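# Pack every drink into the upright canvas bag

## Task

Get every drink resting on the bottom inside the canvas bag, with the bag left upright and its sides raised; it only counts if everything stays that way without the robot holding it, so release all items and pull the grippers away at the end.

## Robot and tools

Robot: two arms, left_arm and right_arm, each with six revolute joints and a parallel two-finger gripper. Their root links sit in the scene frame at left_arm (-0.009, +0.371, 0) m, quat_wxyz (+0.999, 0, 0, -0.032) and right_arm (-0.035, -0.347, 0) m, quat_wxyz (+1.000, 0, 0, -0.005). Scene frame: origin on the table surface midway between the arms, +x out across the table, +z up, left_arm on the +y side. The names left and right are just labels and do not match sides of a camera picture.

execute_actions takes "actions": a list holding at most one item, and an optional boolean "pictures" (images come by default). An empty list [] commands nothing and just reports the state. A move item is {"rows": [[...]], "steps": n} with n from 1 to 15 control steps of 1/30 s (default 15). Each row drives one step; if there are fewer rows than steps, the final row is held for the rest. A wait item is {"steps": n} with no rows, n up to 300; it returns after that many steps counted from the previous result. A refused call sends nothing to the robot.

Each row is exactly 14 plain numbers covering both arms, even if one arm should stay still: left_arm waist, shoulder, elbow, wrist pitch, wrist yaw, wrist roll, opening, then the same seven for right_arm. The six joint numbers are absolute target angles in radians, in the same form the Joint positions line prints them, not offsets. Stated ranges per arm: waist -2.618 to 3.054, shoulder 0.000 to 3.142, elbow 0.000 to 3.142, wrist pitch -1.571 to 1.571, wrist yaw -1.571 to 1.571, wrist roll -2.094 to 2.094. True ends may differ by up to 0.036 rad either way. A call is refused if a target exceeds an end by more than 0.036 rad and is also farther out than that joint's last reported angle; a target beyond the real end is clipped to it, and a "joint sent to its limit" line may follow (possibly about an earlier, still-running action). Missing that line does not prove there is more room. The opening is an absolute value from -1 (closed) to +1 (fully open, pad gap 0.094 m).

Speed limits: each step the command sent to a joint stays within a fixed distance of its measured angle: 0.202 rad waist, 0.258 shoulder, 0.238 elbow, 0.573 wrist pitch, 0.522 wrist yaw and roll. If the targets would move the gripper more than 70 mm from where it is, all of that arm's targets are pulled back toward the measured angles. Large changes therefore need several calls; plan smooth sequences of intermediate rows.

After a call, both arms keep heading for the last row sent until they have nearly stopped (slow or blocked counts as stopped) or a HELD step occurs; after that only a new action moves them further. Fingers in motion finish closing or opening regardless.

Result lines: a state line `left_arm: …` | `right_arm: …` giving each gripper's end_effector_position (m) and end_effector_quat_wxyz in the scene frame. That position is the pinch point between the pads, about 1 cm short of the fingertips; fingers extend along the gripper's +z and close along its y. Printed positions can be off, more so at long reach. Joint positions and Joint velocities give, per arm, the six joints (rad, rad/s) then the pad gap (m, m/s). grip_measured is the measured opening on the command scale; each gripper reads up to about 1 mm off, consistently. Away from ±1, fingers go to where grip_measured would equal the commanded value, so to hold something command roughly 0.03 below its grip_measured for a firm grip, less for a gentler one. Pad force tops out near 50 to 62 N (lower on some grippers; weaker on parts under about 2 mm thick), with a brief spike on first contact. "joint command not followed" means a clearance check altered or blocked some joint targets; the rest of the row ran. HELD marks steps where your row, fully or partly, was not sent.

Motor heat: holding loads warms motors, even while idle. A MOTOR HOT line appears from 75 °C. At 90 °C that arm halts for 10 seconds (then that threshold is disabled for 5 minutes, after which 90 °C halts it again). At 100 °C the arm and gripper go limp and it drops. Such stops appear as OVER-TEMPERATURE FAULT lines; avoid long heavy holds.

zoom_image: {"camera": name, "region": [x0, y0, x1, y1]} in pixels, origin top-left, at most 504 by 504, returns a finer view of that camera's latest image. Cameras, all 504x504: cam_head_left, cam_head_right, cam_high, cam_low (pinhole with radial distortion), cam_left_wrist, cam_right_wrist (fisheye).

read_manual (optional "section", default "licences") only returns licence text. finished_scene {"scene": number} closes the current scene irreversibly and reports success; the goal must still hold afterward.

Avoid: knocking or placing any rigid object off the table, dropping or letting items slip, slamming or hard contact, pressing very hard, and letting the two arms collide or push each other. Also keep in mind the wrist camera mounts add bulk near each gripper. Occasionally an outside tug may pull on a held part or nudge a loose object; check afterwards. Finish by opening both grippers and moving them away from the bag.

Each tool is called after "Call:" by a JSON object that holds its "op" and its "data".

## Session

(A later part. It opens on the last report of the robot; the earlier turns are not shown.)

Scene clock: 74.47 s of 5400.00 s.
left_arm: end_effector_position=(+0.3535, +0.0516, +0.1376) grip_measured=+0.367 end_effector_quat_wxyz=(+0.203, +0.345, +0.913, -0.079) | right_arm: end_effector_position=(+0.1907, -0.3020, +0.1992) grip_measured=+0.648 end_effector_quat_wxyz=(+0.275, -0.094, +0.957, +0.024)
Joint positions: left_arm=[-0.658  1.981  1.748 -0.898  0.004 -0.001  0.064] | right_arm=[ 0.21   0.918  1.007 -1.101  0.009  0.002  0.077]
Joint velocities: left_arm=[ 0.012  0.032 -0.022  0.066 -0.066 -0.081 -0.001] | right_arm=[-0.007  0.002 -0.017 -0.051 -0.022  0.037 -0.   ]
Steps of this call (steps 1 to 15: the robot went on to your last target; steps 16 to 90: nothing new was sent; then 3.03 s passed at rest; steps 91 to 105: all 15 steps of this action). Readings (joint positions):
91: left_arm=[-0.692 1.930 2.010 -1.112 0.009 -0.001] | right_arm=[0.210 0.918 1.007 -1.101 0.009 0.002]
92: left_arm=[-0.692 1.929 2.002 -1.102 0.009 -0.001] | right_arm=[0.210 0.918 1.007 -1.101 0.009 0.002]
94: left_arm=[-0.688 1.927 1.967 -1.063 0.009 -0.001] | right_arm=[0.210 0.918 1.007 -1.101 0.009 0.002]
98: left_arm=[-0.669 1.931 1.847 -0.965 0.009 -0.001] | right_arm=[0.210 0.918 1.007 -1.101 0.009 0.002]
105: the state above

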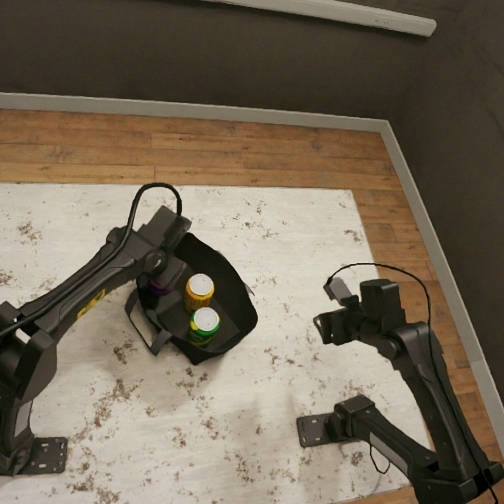

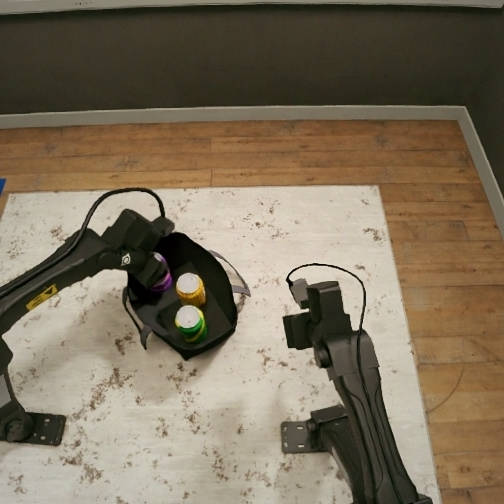

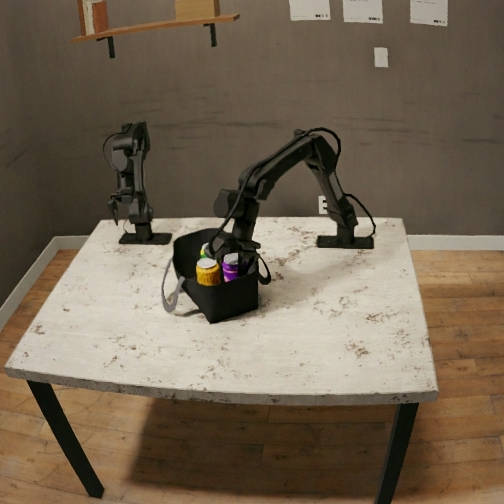

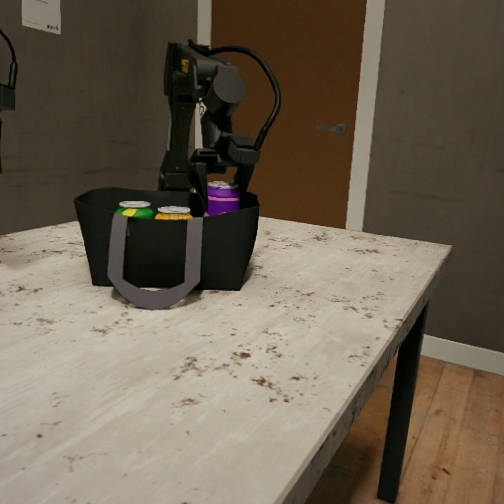

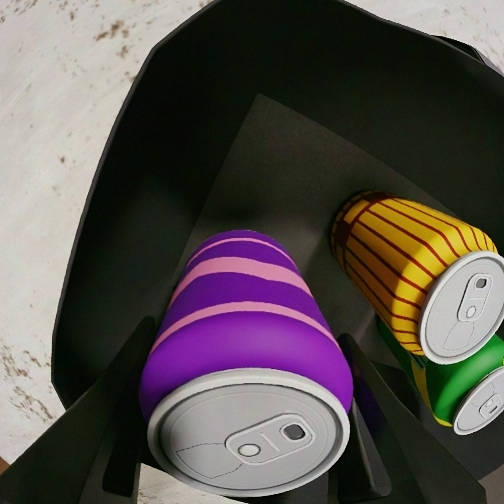

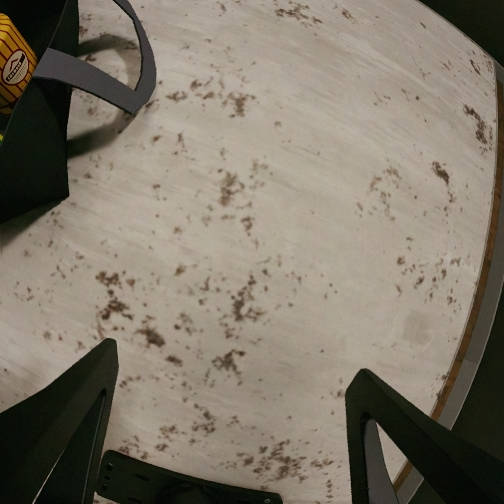

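Call:
{"op": "execute_actions", "data": {"actions": [{"rows":[[-0.66,1.948,1.755,-0.77,0,0,0.335,0.2,0.9,1.0,-1.1,0,0,0.65],[-0.665,1.951,1.74,-0.74,0,0,0.335,0.2,0.9,1.0,-1.1,0,0,0.65],[-0.67,1.954,1.725,-0.715,0,0,0.335,0.2,0.9,1.0,-1.1,0,0,0.65],[-0.675,1.957,1.71,-0.69,0,0,0.335,0.2,0.9,1.0,-1.1,0,0,0.65],[-0.675,1.96,1.695,-0.67,0,0,0.335,0.2,0.9,1.0,-1.1,0,0,0.65],[-0.675,1.963,1.68,-0.65,0,0,0.335,0.2,0.9,1.0,-1.1,0,0,0.65],[-0.675,1.966,1.67,-0.64,0,0,0.335,0.2,0.9,1.0,-1.1,0,0,0.65],[-0.675,1.969,1.66,-0.63,0,0,0.335,0.2,0.9,1.0,-1.1,0,0,0.65],[-0.675,1.972,1.65,-0.62,0,0,0.335,0.2,0.9,1.0,-1.1,0,0,0.65],[-0.675,1.975,1.64,-0.62,0,0,0.335,0.2,0.9,1.0,-1.1,0,0,0.65]],"steps":15}]}}

Scene clock: 77.10 s of 5400.00 s.
left_arm: end_effector_position=(+0.3626, +0.0368, +0.1129) grip_measured=+0.367 end_effector_quat_wxyz=(+0.236, +0.347, +0.903, -0.093) | right_arm: end_effector_position=(+0.1907, -0.3020, +0.1992) grip_measured=+0.648 end_effector_quat_wxyz=(+0.275, -0.094, +0.957, +0.024)
Joint positions: left_arm=[-0.668  1.992  1.632 -0.699  0.004 -0.001  0.064] | right_arm=[ 0.21   0.918  1.007 -1.101  0.009  0.002  0.077]
Joint velocities: left_arm=[-0.007  0.042 -0.061  0.066 -0.022  0.051 -0.001] | right_arm=[ 0.002  0.012 -0.012 -0.051 -0.022 -0.037  0.   ]
Steps of this call (steps 1 to 30: the robot went on to your last target; steps 31 to 64: nothing new was sent; steps 65 to 79: all 15 steps of this action). Readings (joint positions):
65: left_arm=[-0.658 1.978 1.748 -0.853 0.004 -0.001] | right_arm=[0.210 0.918 1.007 -1.101 0.009 0.002]
66: left_arm=[-0.658 1.978 1.745 -0.846 0.004 -0.001] | right_arm=[0.210 0.918 1.007 -1.101 0.009 0.002]
68: left_arm=[-0.658 1.978 1.733 -0.815 0.004 -0.001] | right_arm=[0.210 0.918 1.007 -1.101 0.009 0.002]
72: left_arm=[-0.664 1.978 1.681 -0.739 0.004 -0.001] | right_arm=[0.210 0.918 1.007 -1.101 0.009 0.002]
79: the state above

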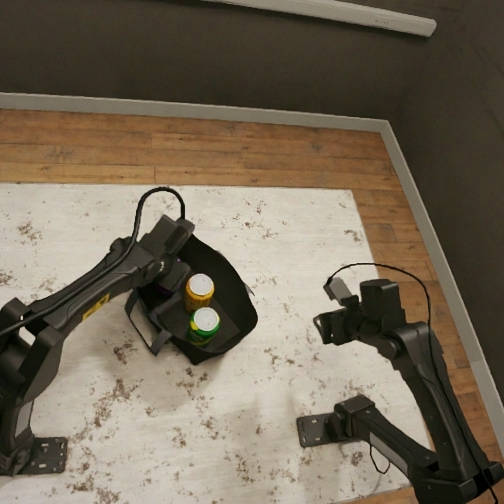

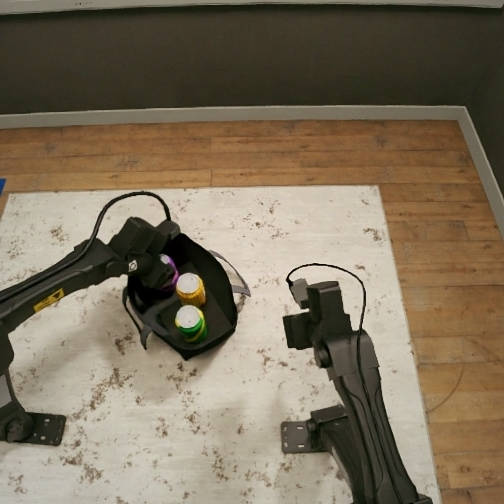

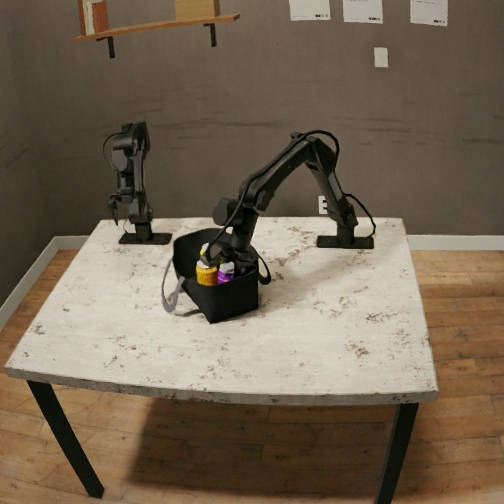

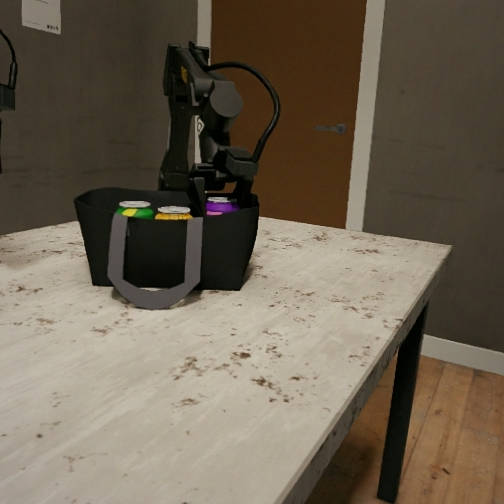

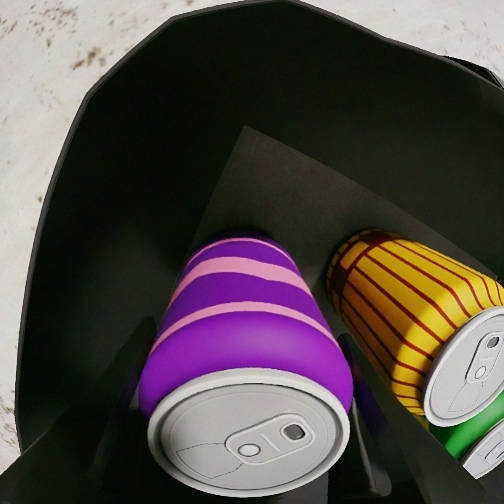

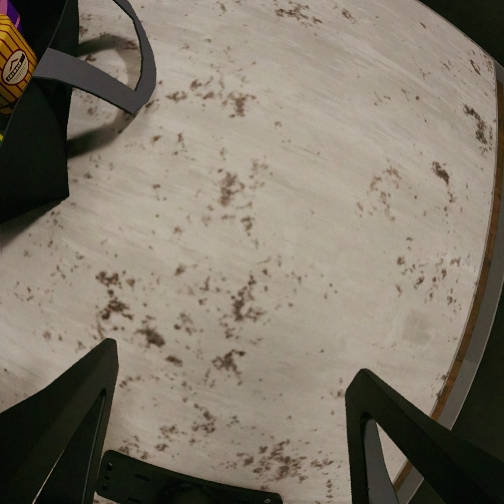

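Call:
{"op": "execute_actions", "data": {"actions": [{"rows":[[-0.68,1.98,1.635,-0.63,0,0,0.335,0.2,0.9,1.0,-1.1,0,0,0.65],[-0.685,1.984,1.63,-0.64,0,0,0.335,0.2,0.9,1.0,-1.1,0,0,0.65],[-0.69,1.988,1.625,-0.65,0,0,0.335,0.2,0.9,1.0,-1.1,0,0,0.65],[-0.69,1.992,1.62,-0.65,0,0,0.335,0.2,0.9,1.0,-1.1,0,0,0.65],[-0.69,1.996,1.615,-0.65,0,0,0.335,0.2,0.9,1.0,-1.1,0,0,0.65]],"steps":15}]}}

Scene clock: 78.87 s of 5400.00 s.
left_arm: end_effector_position=(+0.3555, +0.0321, +0.0976) grip_measured=+0.367 end_effector_quat_wxyz=(+0.225, +0.355, +0.903, -0.090) | right_arm: end_effector_position=(+0.1907, -0.3020, +0.1992) grip_measured=+0.648 end_effector_quat_wxyz=(+0.275, -0.094, +0.957, +0.024)
Joint positions: left_arm=[-0.685  2.01   1.608 -0.68   0.004 -0.001  0.064] | right_arm=[ 0.21   0.918  1.007 -1.101  0.009  0.002  0.077]
Joint velocities: left_arm=[-0.007  0.017 -0.002 -0.007 -0.022 -0.037 -0.001] | right_arm=[ 0.017 -0.012 -0.012 -0.022 -0.022  0.037 -0.   ]
Steps of this call (steps 1 to 30: the robot went on to your last target; steps 31 to 38: nothing new was sent; steps 39 to 53: all 15 steps of this action). Readings (joint positions):
39: left_arm=[-0.668 1.993 1.631 -0.679 0.004 -0.001] | right_arm=[0.210 0.918 1.007 -1.101 0.009 0.002]
40: left_arm=[-0.669 1.993 1.631 -0.679 0.004 -0.001] | right_arm=[0.210 0.918 1.007 -1.101 0.009 0.002]
42: left_arm=[-0.672 1.993 1.629 -0.679 0.004 -0.001] | right_arm=[0.210 0.918 1.007 -1.101 0.009 0.002]
46: left_arm=[-0.682 1.998 1.617 -0.679 0.004 -0.001] | right_arm=[0.210 0.918 1.007 -1.101 0.009 0.002]
53: the state above

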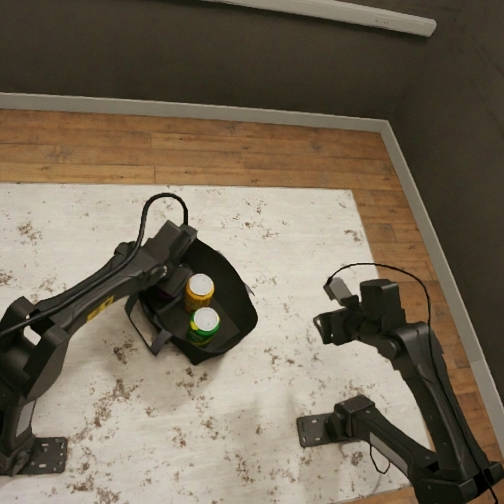

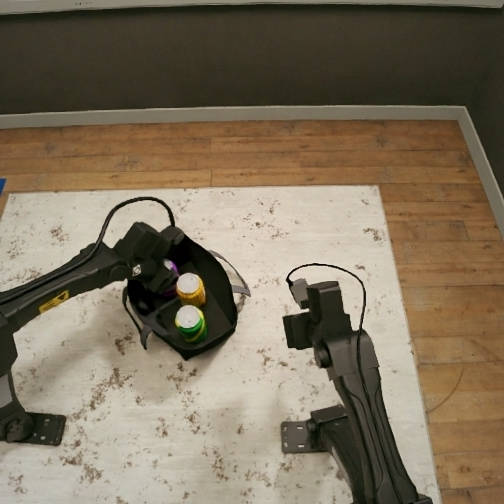

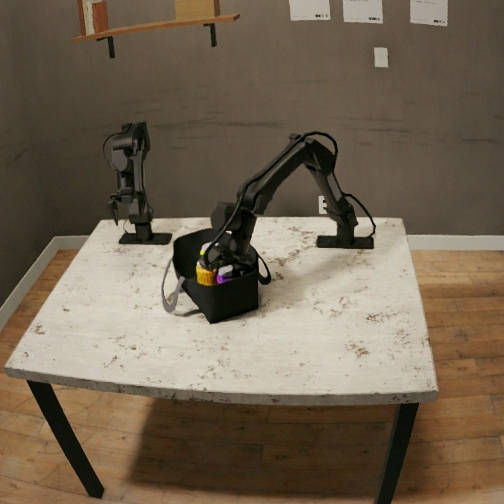

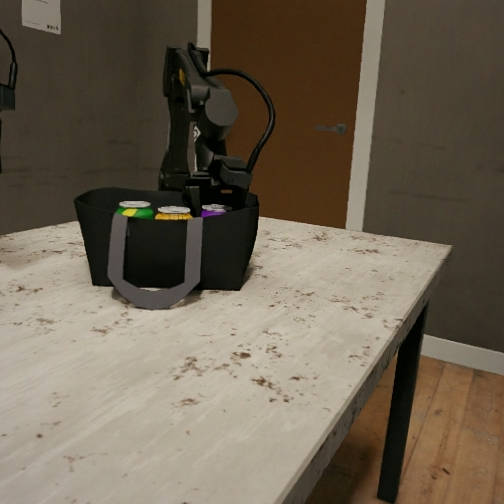

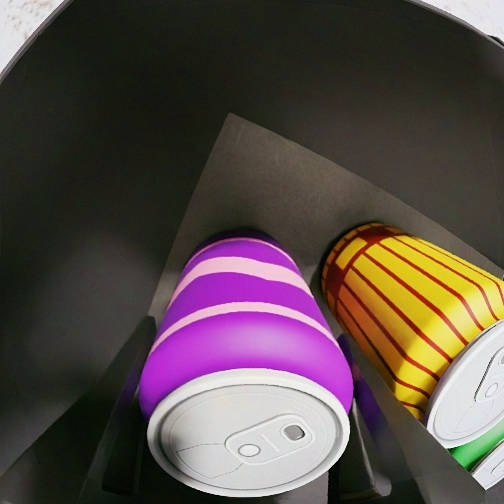

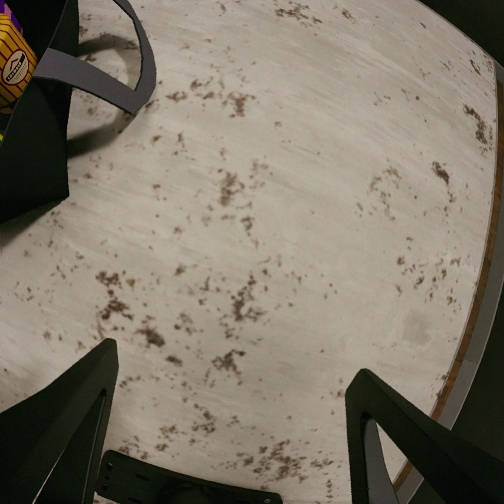

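Call:
{"op": "execute_actions", "data": {"actions": [{"rows":[[-0.685,2.0,1.61,-0.67,0,0,0.335,0.2,0.9,1.0,-1.1,0,0,0.65],[-0.685,2.004,1.61,-0.685,0,0,0.335,0.2,0.9,1.0,-1.1,0,0,0.65],[-0.685,2.004,1.61,-0.685,0,0,0.335,0.2,0.9,1.0,-1.1,0,0,0.65],[-0.685,2.004,1.61,-0.685,0,0,0.335,0.2,0.9,1.0,-1.1,0,0,0.65],[-0.685,2.004,1.61,-0.685,0,0,0.335,0.2,0.9,1.0,-1.1,0,0,0.65],[-0.685,2.004,1.61,-0.685,0,0,0.335,0.2,0.9,1.0,-1.1,0,0,0.65],[-0.685,2.004,1.61,-0.685,0,0,0.36,0.2,0.9,1.0,-1.1,0,0,0.65],[-0.685,2.004,1.61,-0.685,0,0,0.4,0.2,0.9,1.0,-1.1,0,0,0.65],[-0.685,2.004,1.61,-0.685,0,0,0.46,0.2,0.9,1.0,-1.1,0,0,0.65],[-0.685,2.004,1.61,-0.685,0,0,0.52,0.2,0.9,1.0,-1.1,0,0,0.65]],"steps":15}], "pictures": false}}

Call:
{"op": "execute_actions", "data": {"actions": [{"rows":[[-0.685,1.99,1.62,-0.71,0,0,0.52,0.2,0.9,1.0,-1.1,0,0,0.65],[-0.685,1.97,1.63,-0.74,0,0,0.52,0.2,0.9,1.0,-1.1,0,0,0.65],[-0.685,1.95,1.64,-0.77,0,0,0.52,0.2,0.9,1.0,-1.1,0,0,0.65],[-0.685,1.93,1.65,-0.8,0,0,0.52,0.2,0.9,1.0,-1.1,0,0,0.65],[-0.685,1.91,1.66,-0.83,0,0,0.52,0.2,0.9,1.0,-1.1,0,0,0.65],[-0.685,1.89,1.67,-0.86,0,0,0.52,0.2,0.9,1.0,-1.1,0,0,0.65],[-0.685,1.87,1.68,-0.89,0,0,0.52,0.2,0.9,1.0,-1.1,0,0,0.65],[-0.685,1.85,1.69,-0.92,0,0,0.52,0.2,0.9,1.0,-1.1,0,0,0.65],[-0.685,1.83,1.7,-0.95,0,0,0.52,0.2,0.9,1.0,-1.1,0,0,0.65],[-0.685,1.8,1.71,-0.98,0,0,0.52,0.2,0.9,1.0,-1.1,0,0,0.65],[-0.685,1.77,1.72,-1.01,0,0,0.52,0.2,0.9,1.0,-1.1,0,0,0.65],[-0.685,1.74,1.72,-1.04,0,0,0.52,0.2,0.9,1.0,-1.1,0,0,0.65],[-0.685,1.7,1.72,-1.07,0,0,0.52,0.2,0.9,1.0,-1.1,0,0,0.65],[-0.685,1.66,1.72,-1.1,0,0,0.52,0.2,0.9,1.0,-1.1,0,0,0.65],[-0.685,1.62,1.72,-1.1,0,0,0.52,0.2,0.9,1.0,-1.1,0,0,0.65]],"steps":15}], "pictures": false}}

Call:
{"op": "execute_actions", "data": {"actions": [{"rows":[[-0.66,1.56,1.67,-1.1,0,0,0.52,0.2,0.9,1.0,-1.1,0,0,0.65],[-0.63,1.5,1.62,-1.1,0,0,0.52,0.2,0.9,1.0,-1.1,0,0,0.65],[-0.6,1.44,1.56,-1.1,0,0,0.52,0.2,0.9,1.0,-1.1,0,0,0.65],[-0.57,1.38,1.5,-1.1,0,0,0.52,0.2,0.9,1.0,-1.1,0,0,0.65],[-0.54,1.32,1.44,-1.1,0,0,0.52,0.2,0.9,1.0,-1.1,0,0,0.65],[-0.51,1.26,1.38,-1.1,0,0,0.52,0.2,0.9,1.0,-1.1,0,0,0.65],[-0.48,1.2,1.32,-1.1,0,0,0.52,0.2,0.9,1.0,-1.1,0,0,0.65],[-0.45,1.14,1.26,-1.1,0,0,0.52,0.2,0.9,1.0,-1.1,0,0,0.65],[-0.43,1.08,1.2,-1.1,0,0,0.52,0.2,0.9,1.0,-1.1,0,0,0.65],[-0.42,1.03,1.15,-1.1,0,0,0.52,0.2,0.9,1.0,-1.1,0,0,0.65]],"steps":15}]}}

Scene clock: 86.40 s of 5400.00 s.
left_arm: end_effector_position=(+0.3545, +0.0330, +0.0968) grip_measured=+0.518 end_effector_quat_wxyz=(+0.222, +0.355, +0.904, -0.089) | right_arm: end_effector_position=(+0.1907, -0.3020, +0.1992) grip_measured=+0.648 end_effector_quat_wxyz=(+0.275, -0.094, +0.957, +0.024)
Joint positions: left_arm=[-0.685  2.01   1.608 -0.686  0.004 -0.001  0.071] | right_arm=[ 0.21   0.918  1.007 -1.101  0.009  0.002  0.077]
Joint velocities: left_arm=[-0.012 -0.002 -0.012 -0.037 -0.022  0.022  0.   ] | right_arm=[-0.017 -0.002 -0.002 -0.037  0.095 -0.081 -0.   ]
Steps of this call (steps 1 to 15: the robot went on to your last target; steps 16 to 90: nothing new was sent; then 4.03 s passed at rest; steps 91 to 105: all 15 steps of this action). Readings (joint positions):
91: left_arm=[-0.685 2.010 1.608 -0.681 0.004 -0.001] | right_arm=[0.210 0.918 1.007 -1.101 0.009 0.002]
92: left_arm=[-0.685 2.010 1.608 -0.683 0.004 -0.001] | right_arm=[0.210 0.918 1.007 -1.101 0.009 0.002]
94: left_arm=[-0.685 2.010 1.608 -0.686 0.004 -0.001] | right_arm=[0.210 0.918 1.007 -1.101 0.009 0.002]
98: left_arm=[-0.685 2.010 1.608 -0.686 0.004 -0.001] | right_arm=[0.210 0.918 1.007 -1.101 0.009 0.002]
105: the state above

Scene clock: 86.90 s of 5400.00 s.
left_arm: end_effector_position=(+0.3125, +0.0720, +0.2308) grip_measured=+0.518 end_effector_quat_wxyz=(+0.269, +0.350, +0.891, -0.108) | right_arm: end_effector_position=(+0.1907, -0.3020, +0.1992) grip_measured=+0.648 end_effector_quat_wxyz=(+0.275, -0.094, +0.957, +0.024)
Joint positions: left_arm=[-0.685  1.707  1.697 -0.973  0.004 -0.001  0.071] | right_arm=[ 0.21   0.918  1.007 -1.101  0.009  0.002  0.077]
Joint velocities: left_arm=[-0.002 -1.16   0.002 -0.637  0.007  0.037  0.   ] | right_arm=[-0.007 -0.012 -0.002 -0.051 -0.037 -0.081  0.001]
Steps of this call (steps 1 to 15: all 15 steps of this action). Readings (joint positions):
1: left_arm=[-0.685 2.009 1.608 -0.686 0.004 -0.001] | right_arm=[0.210 0.918 1.007 -1.101 0.009 0.002]
2: left_arm=[-0.685 2.008 1.608 -0.690 0.004 -0.001] | right_arm=[0.210 0.918 1.007 -1.101 0.009 0.002]
4: left_arm=[-0.685 1.993 1.608 -0.716 0.004 -0.001] | right_arm=[0.210 0.918 1.007 -1.101 0.009 0.002]
8: left_arm=[-0.685 1.922 1.635 -0.810 0.004 -0.001] | right_arm=[0.210 0.918 1.007 -1.101 0.009 0.002]
15: the state above

Scene clock: 87.40 s of 5400.00 s.
left_arm: end_effector_position=(+0.2200, +0.2505, +0.2308) grip_measured=+0.518 end_effector_quat_wxyz=(+0.286, +0.231, +0.927, -0.070) | right_arm: end_effector_position=(+0.1907, -0.3020, +0.1992) grip_measured=+0.648 end_effector_quat_wxyz=(+0.275, -0.094, +0.957, +0.024)
Joint positions: left_arm=[-0.425  1.031  1.161 -1.104 -0.003 -0.001  0.071] | right_arm=[ 0.21   0.918  1.007 -1.101  0.009  0.002  0.077]
Joint velocities: left_arm=[ 0.002  0.032 -0.11  -0.081 -0.037 -0.022 -0.001] | right_arm=[-0.002 -0.007 -0.012 -0.037  0.037 -0.037  0.001]
Steps of this call (steps 1 to 15: all 15 steps of this action). Readings (joint positions):
1: left_arm=[-0.683 1.665 1.695 -0.991 0.004 -0.001] | right_arm=[0.210 0.918 1.007 -1.101 0.009 0.002]
2: left_arm=[-0.678 1.616 1.682 -1.001 0.005 -0.001] | right_arm=[0.210 0.918 1.007 -1.101 0.009 0.002]
4: left_arm=[-0.642 1.495 1.616 -1.006 0.008 -0.001] | right_arm=[0.210 0.918 1.007 -1.101 0.009 0.002]
8: left_arm=[-0.502 1.233 1.398 -1.025 0.004 -0.001] | right_arm=[0.210 0.918 1.007 -1.101 0.009 0.002]
15: the state above

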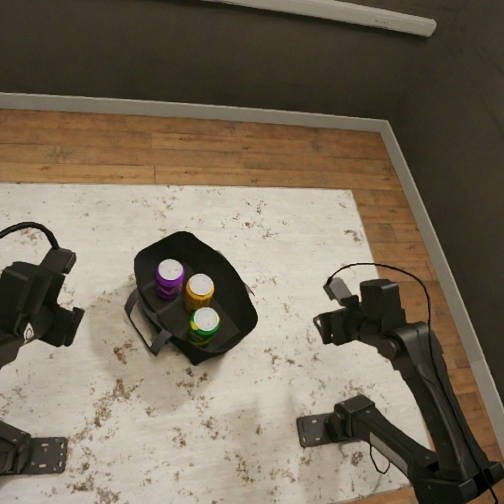

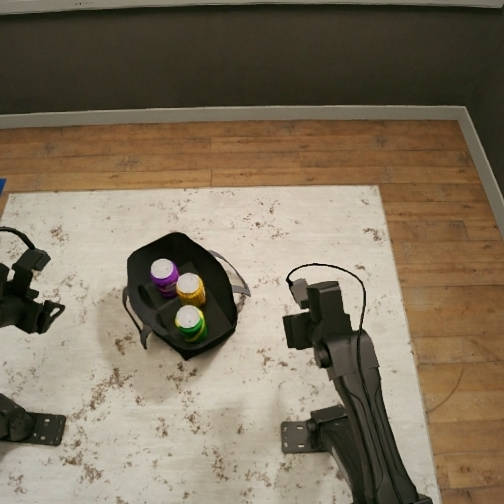

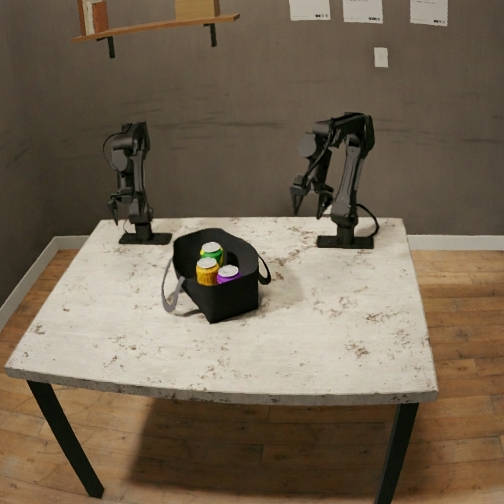

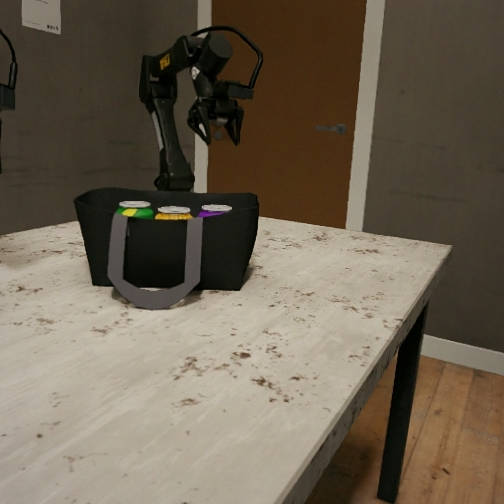

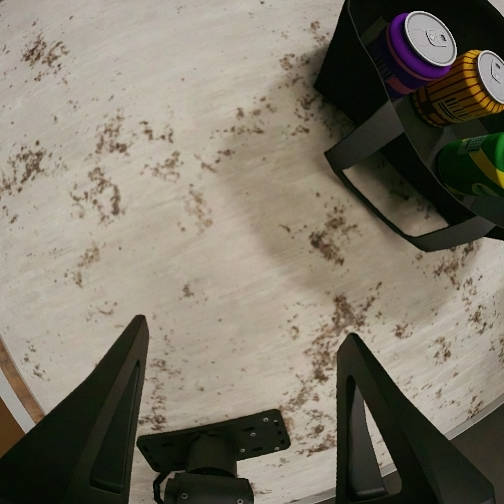

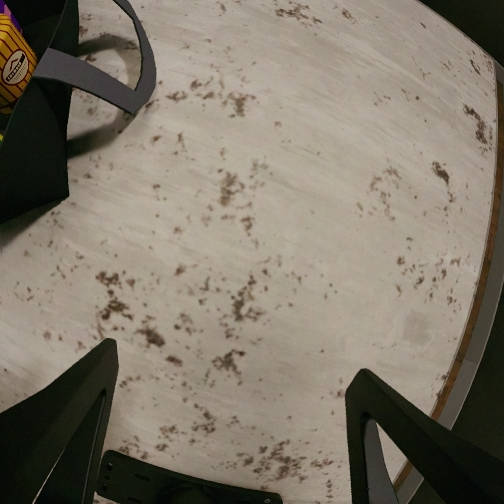

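Call:
{"op": "finished_scene", "data": {"scene": 2}}

The scene is finished: the task was done.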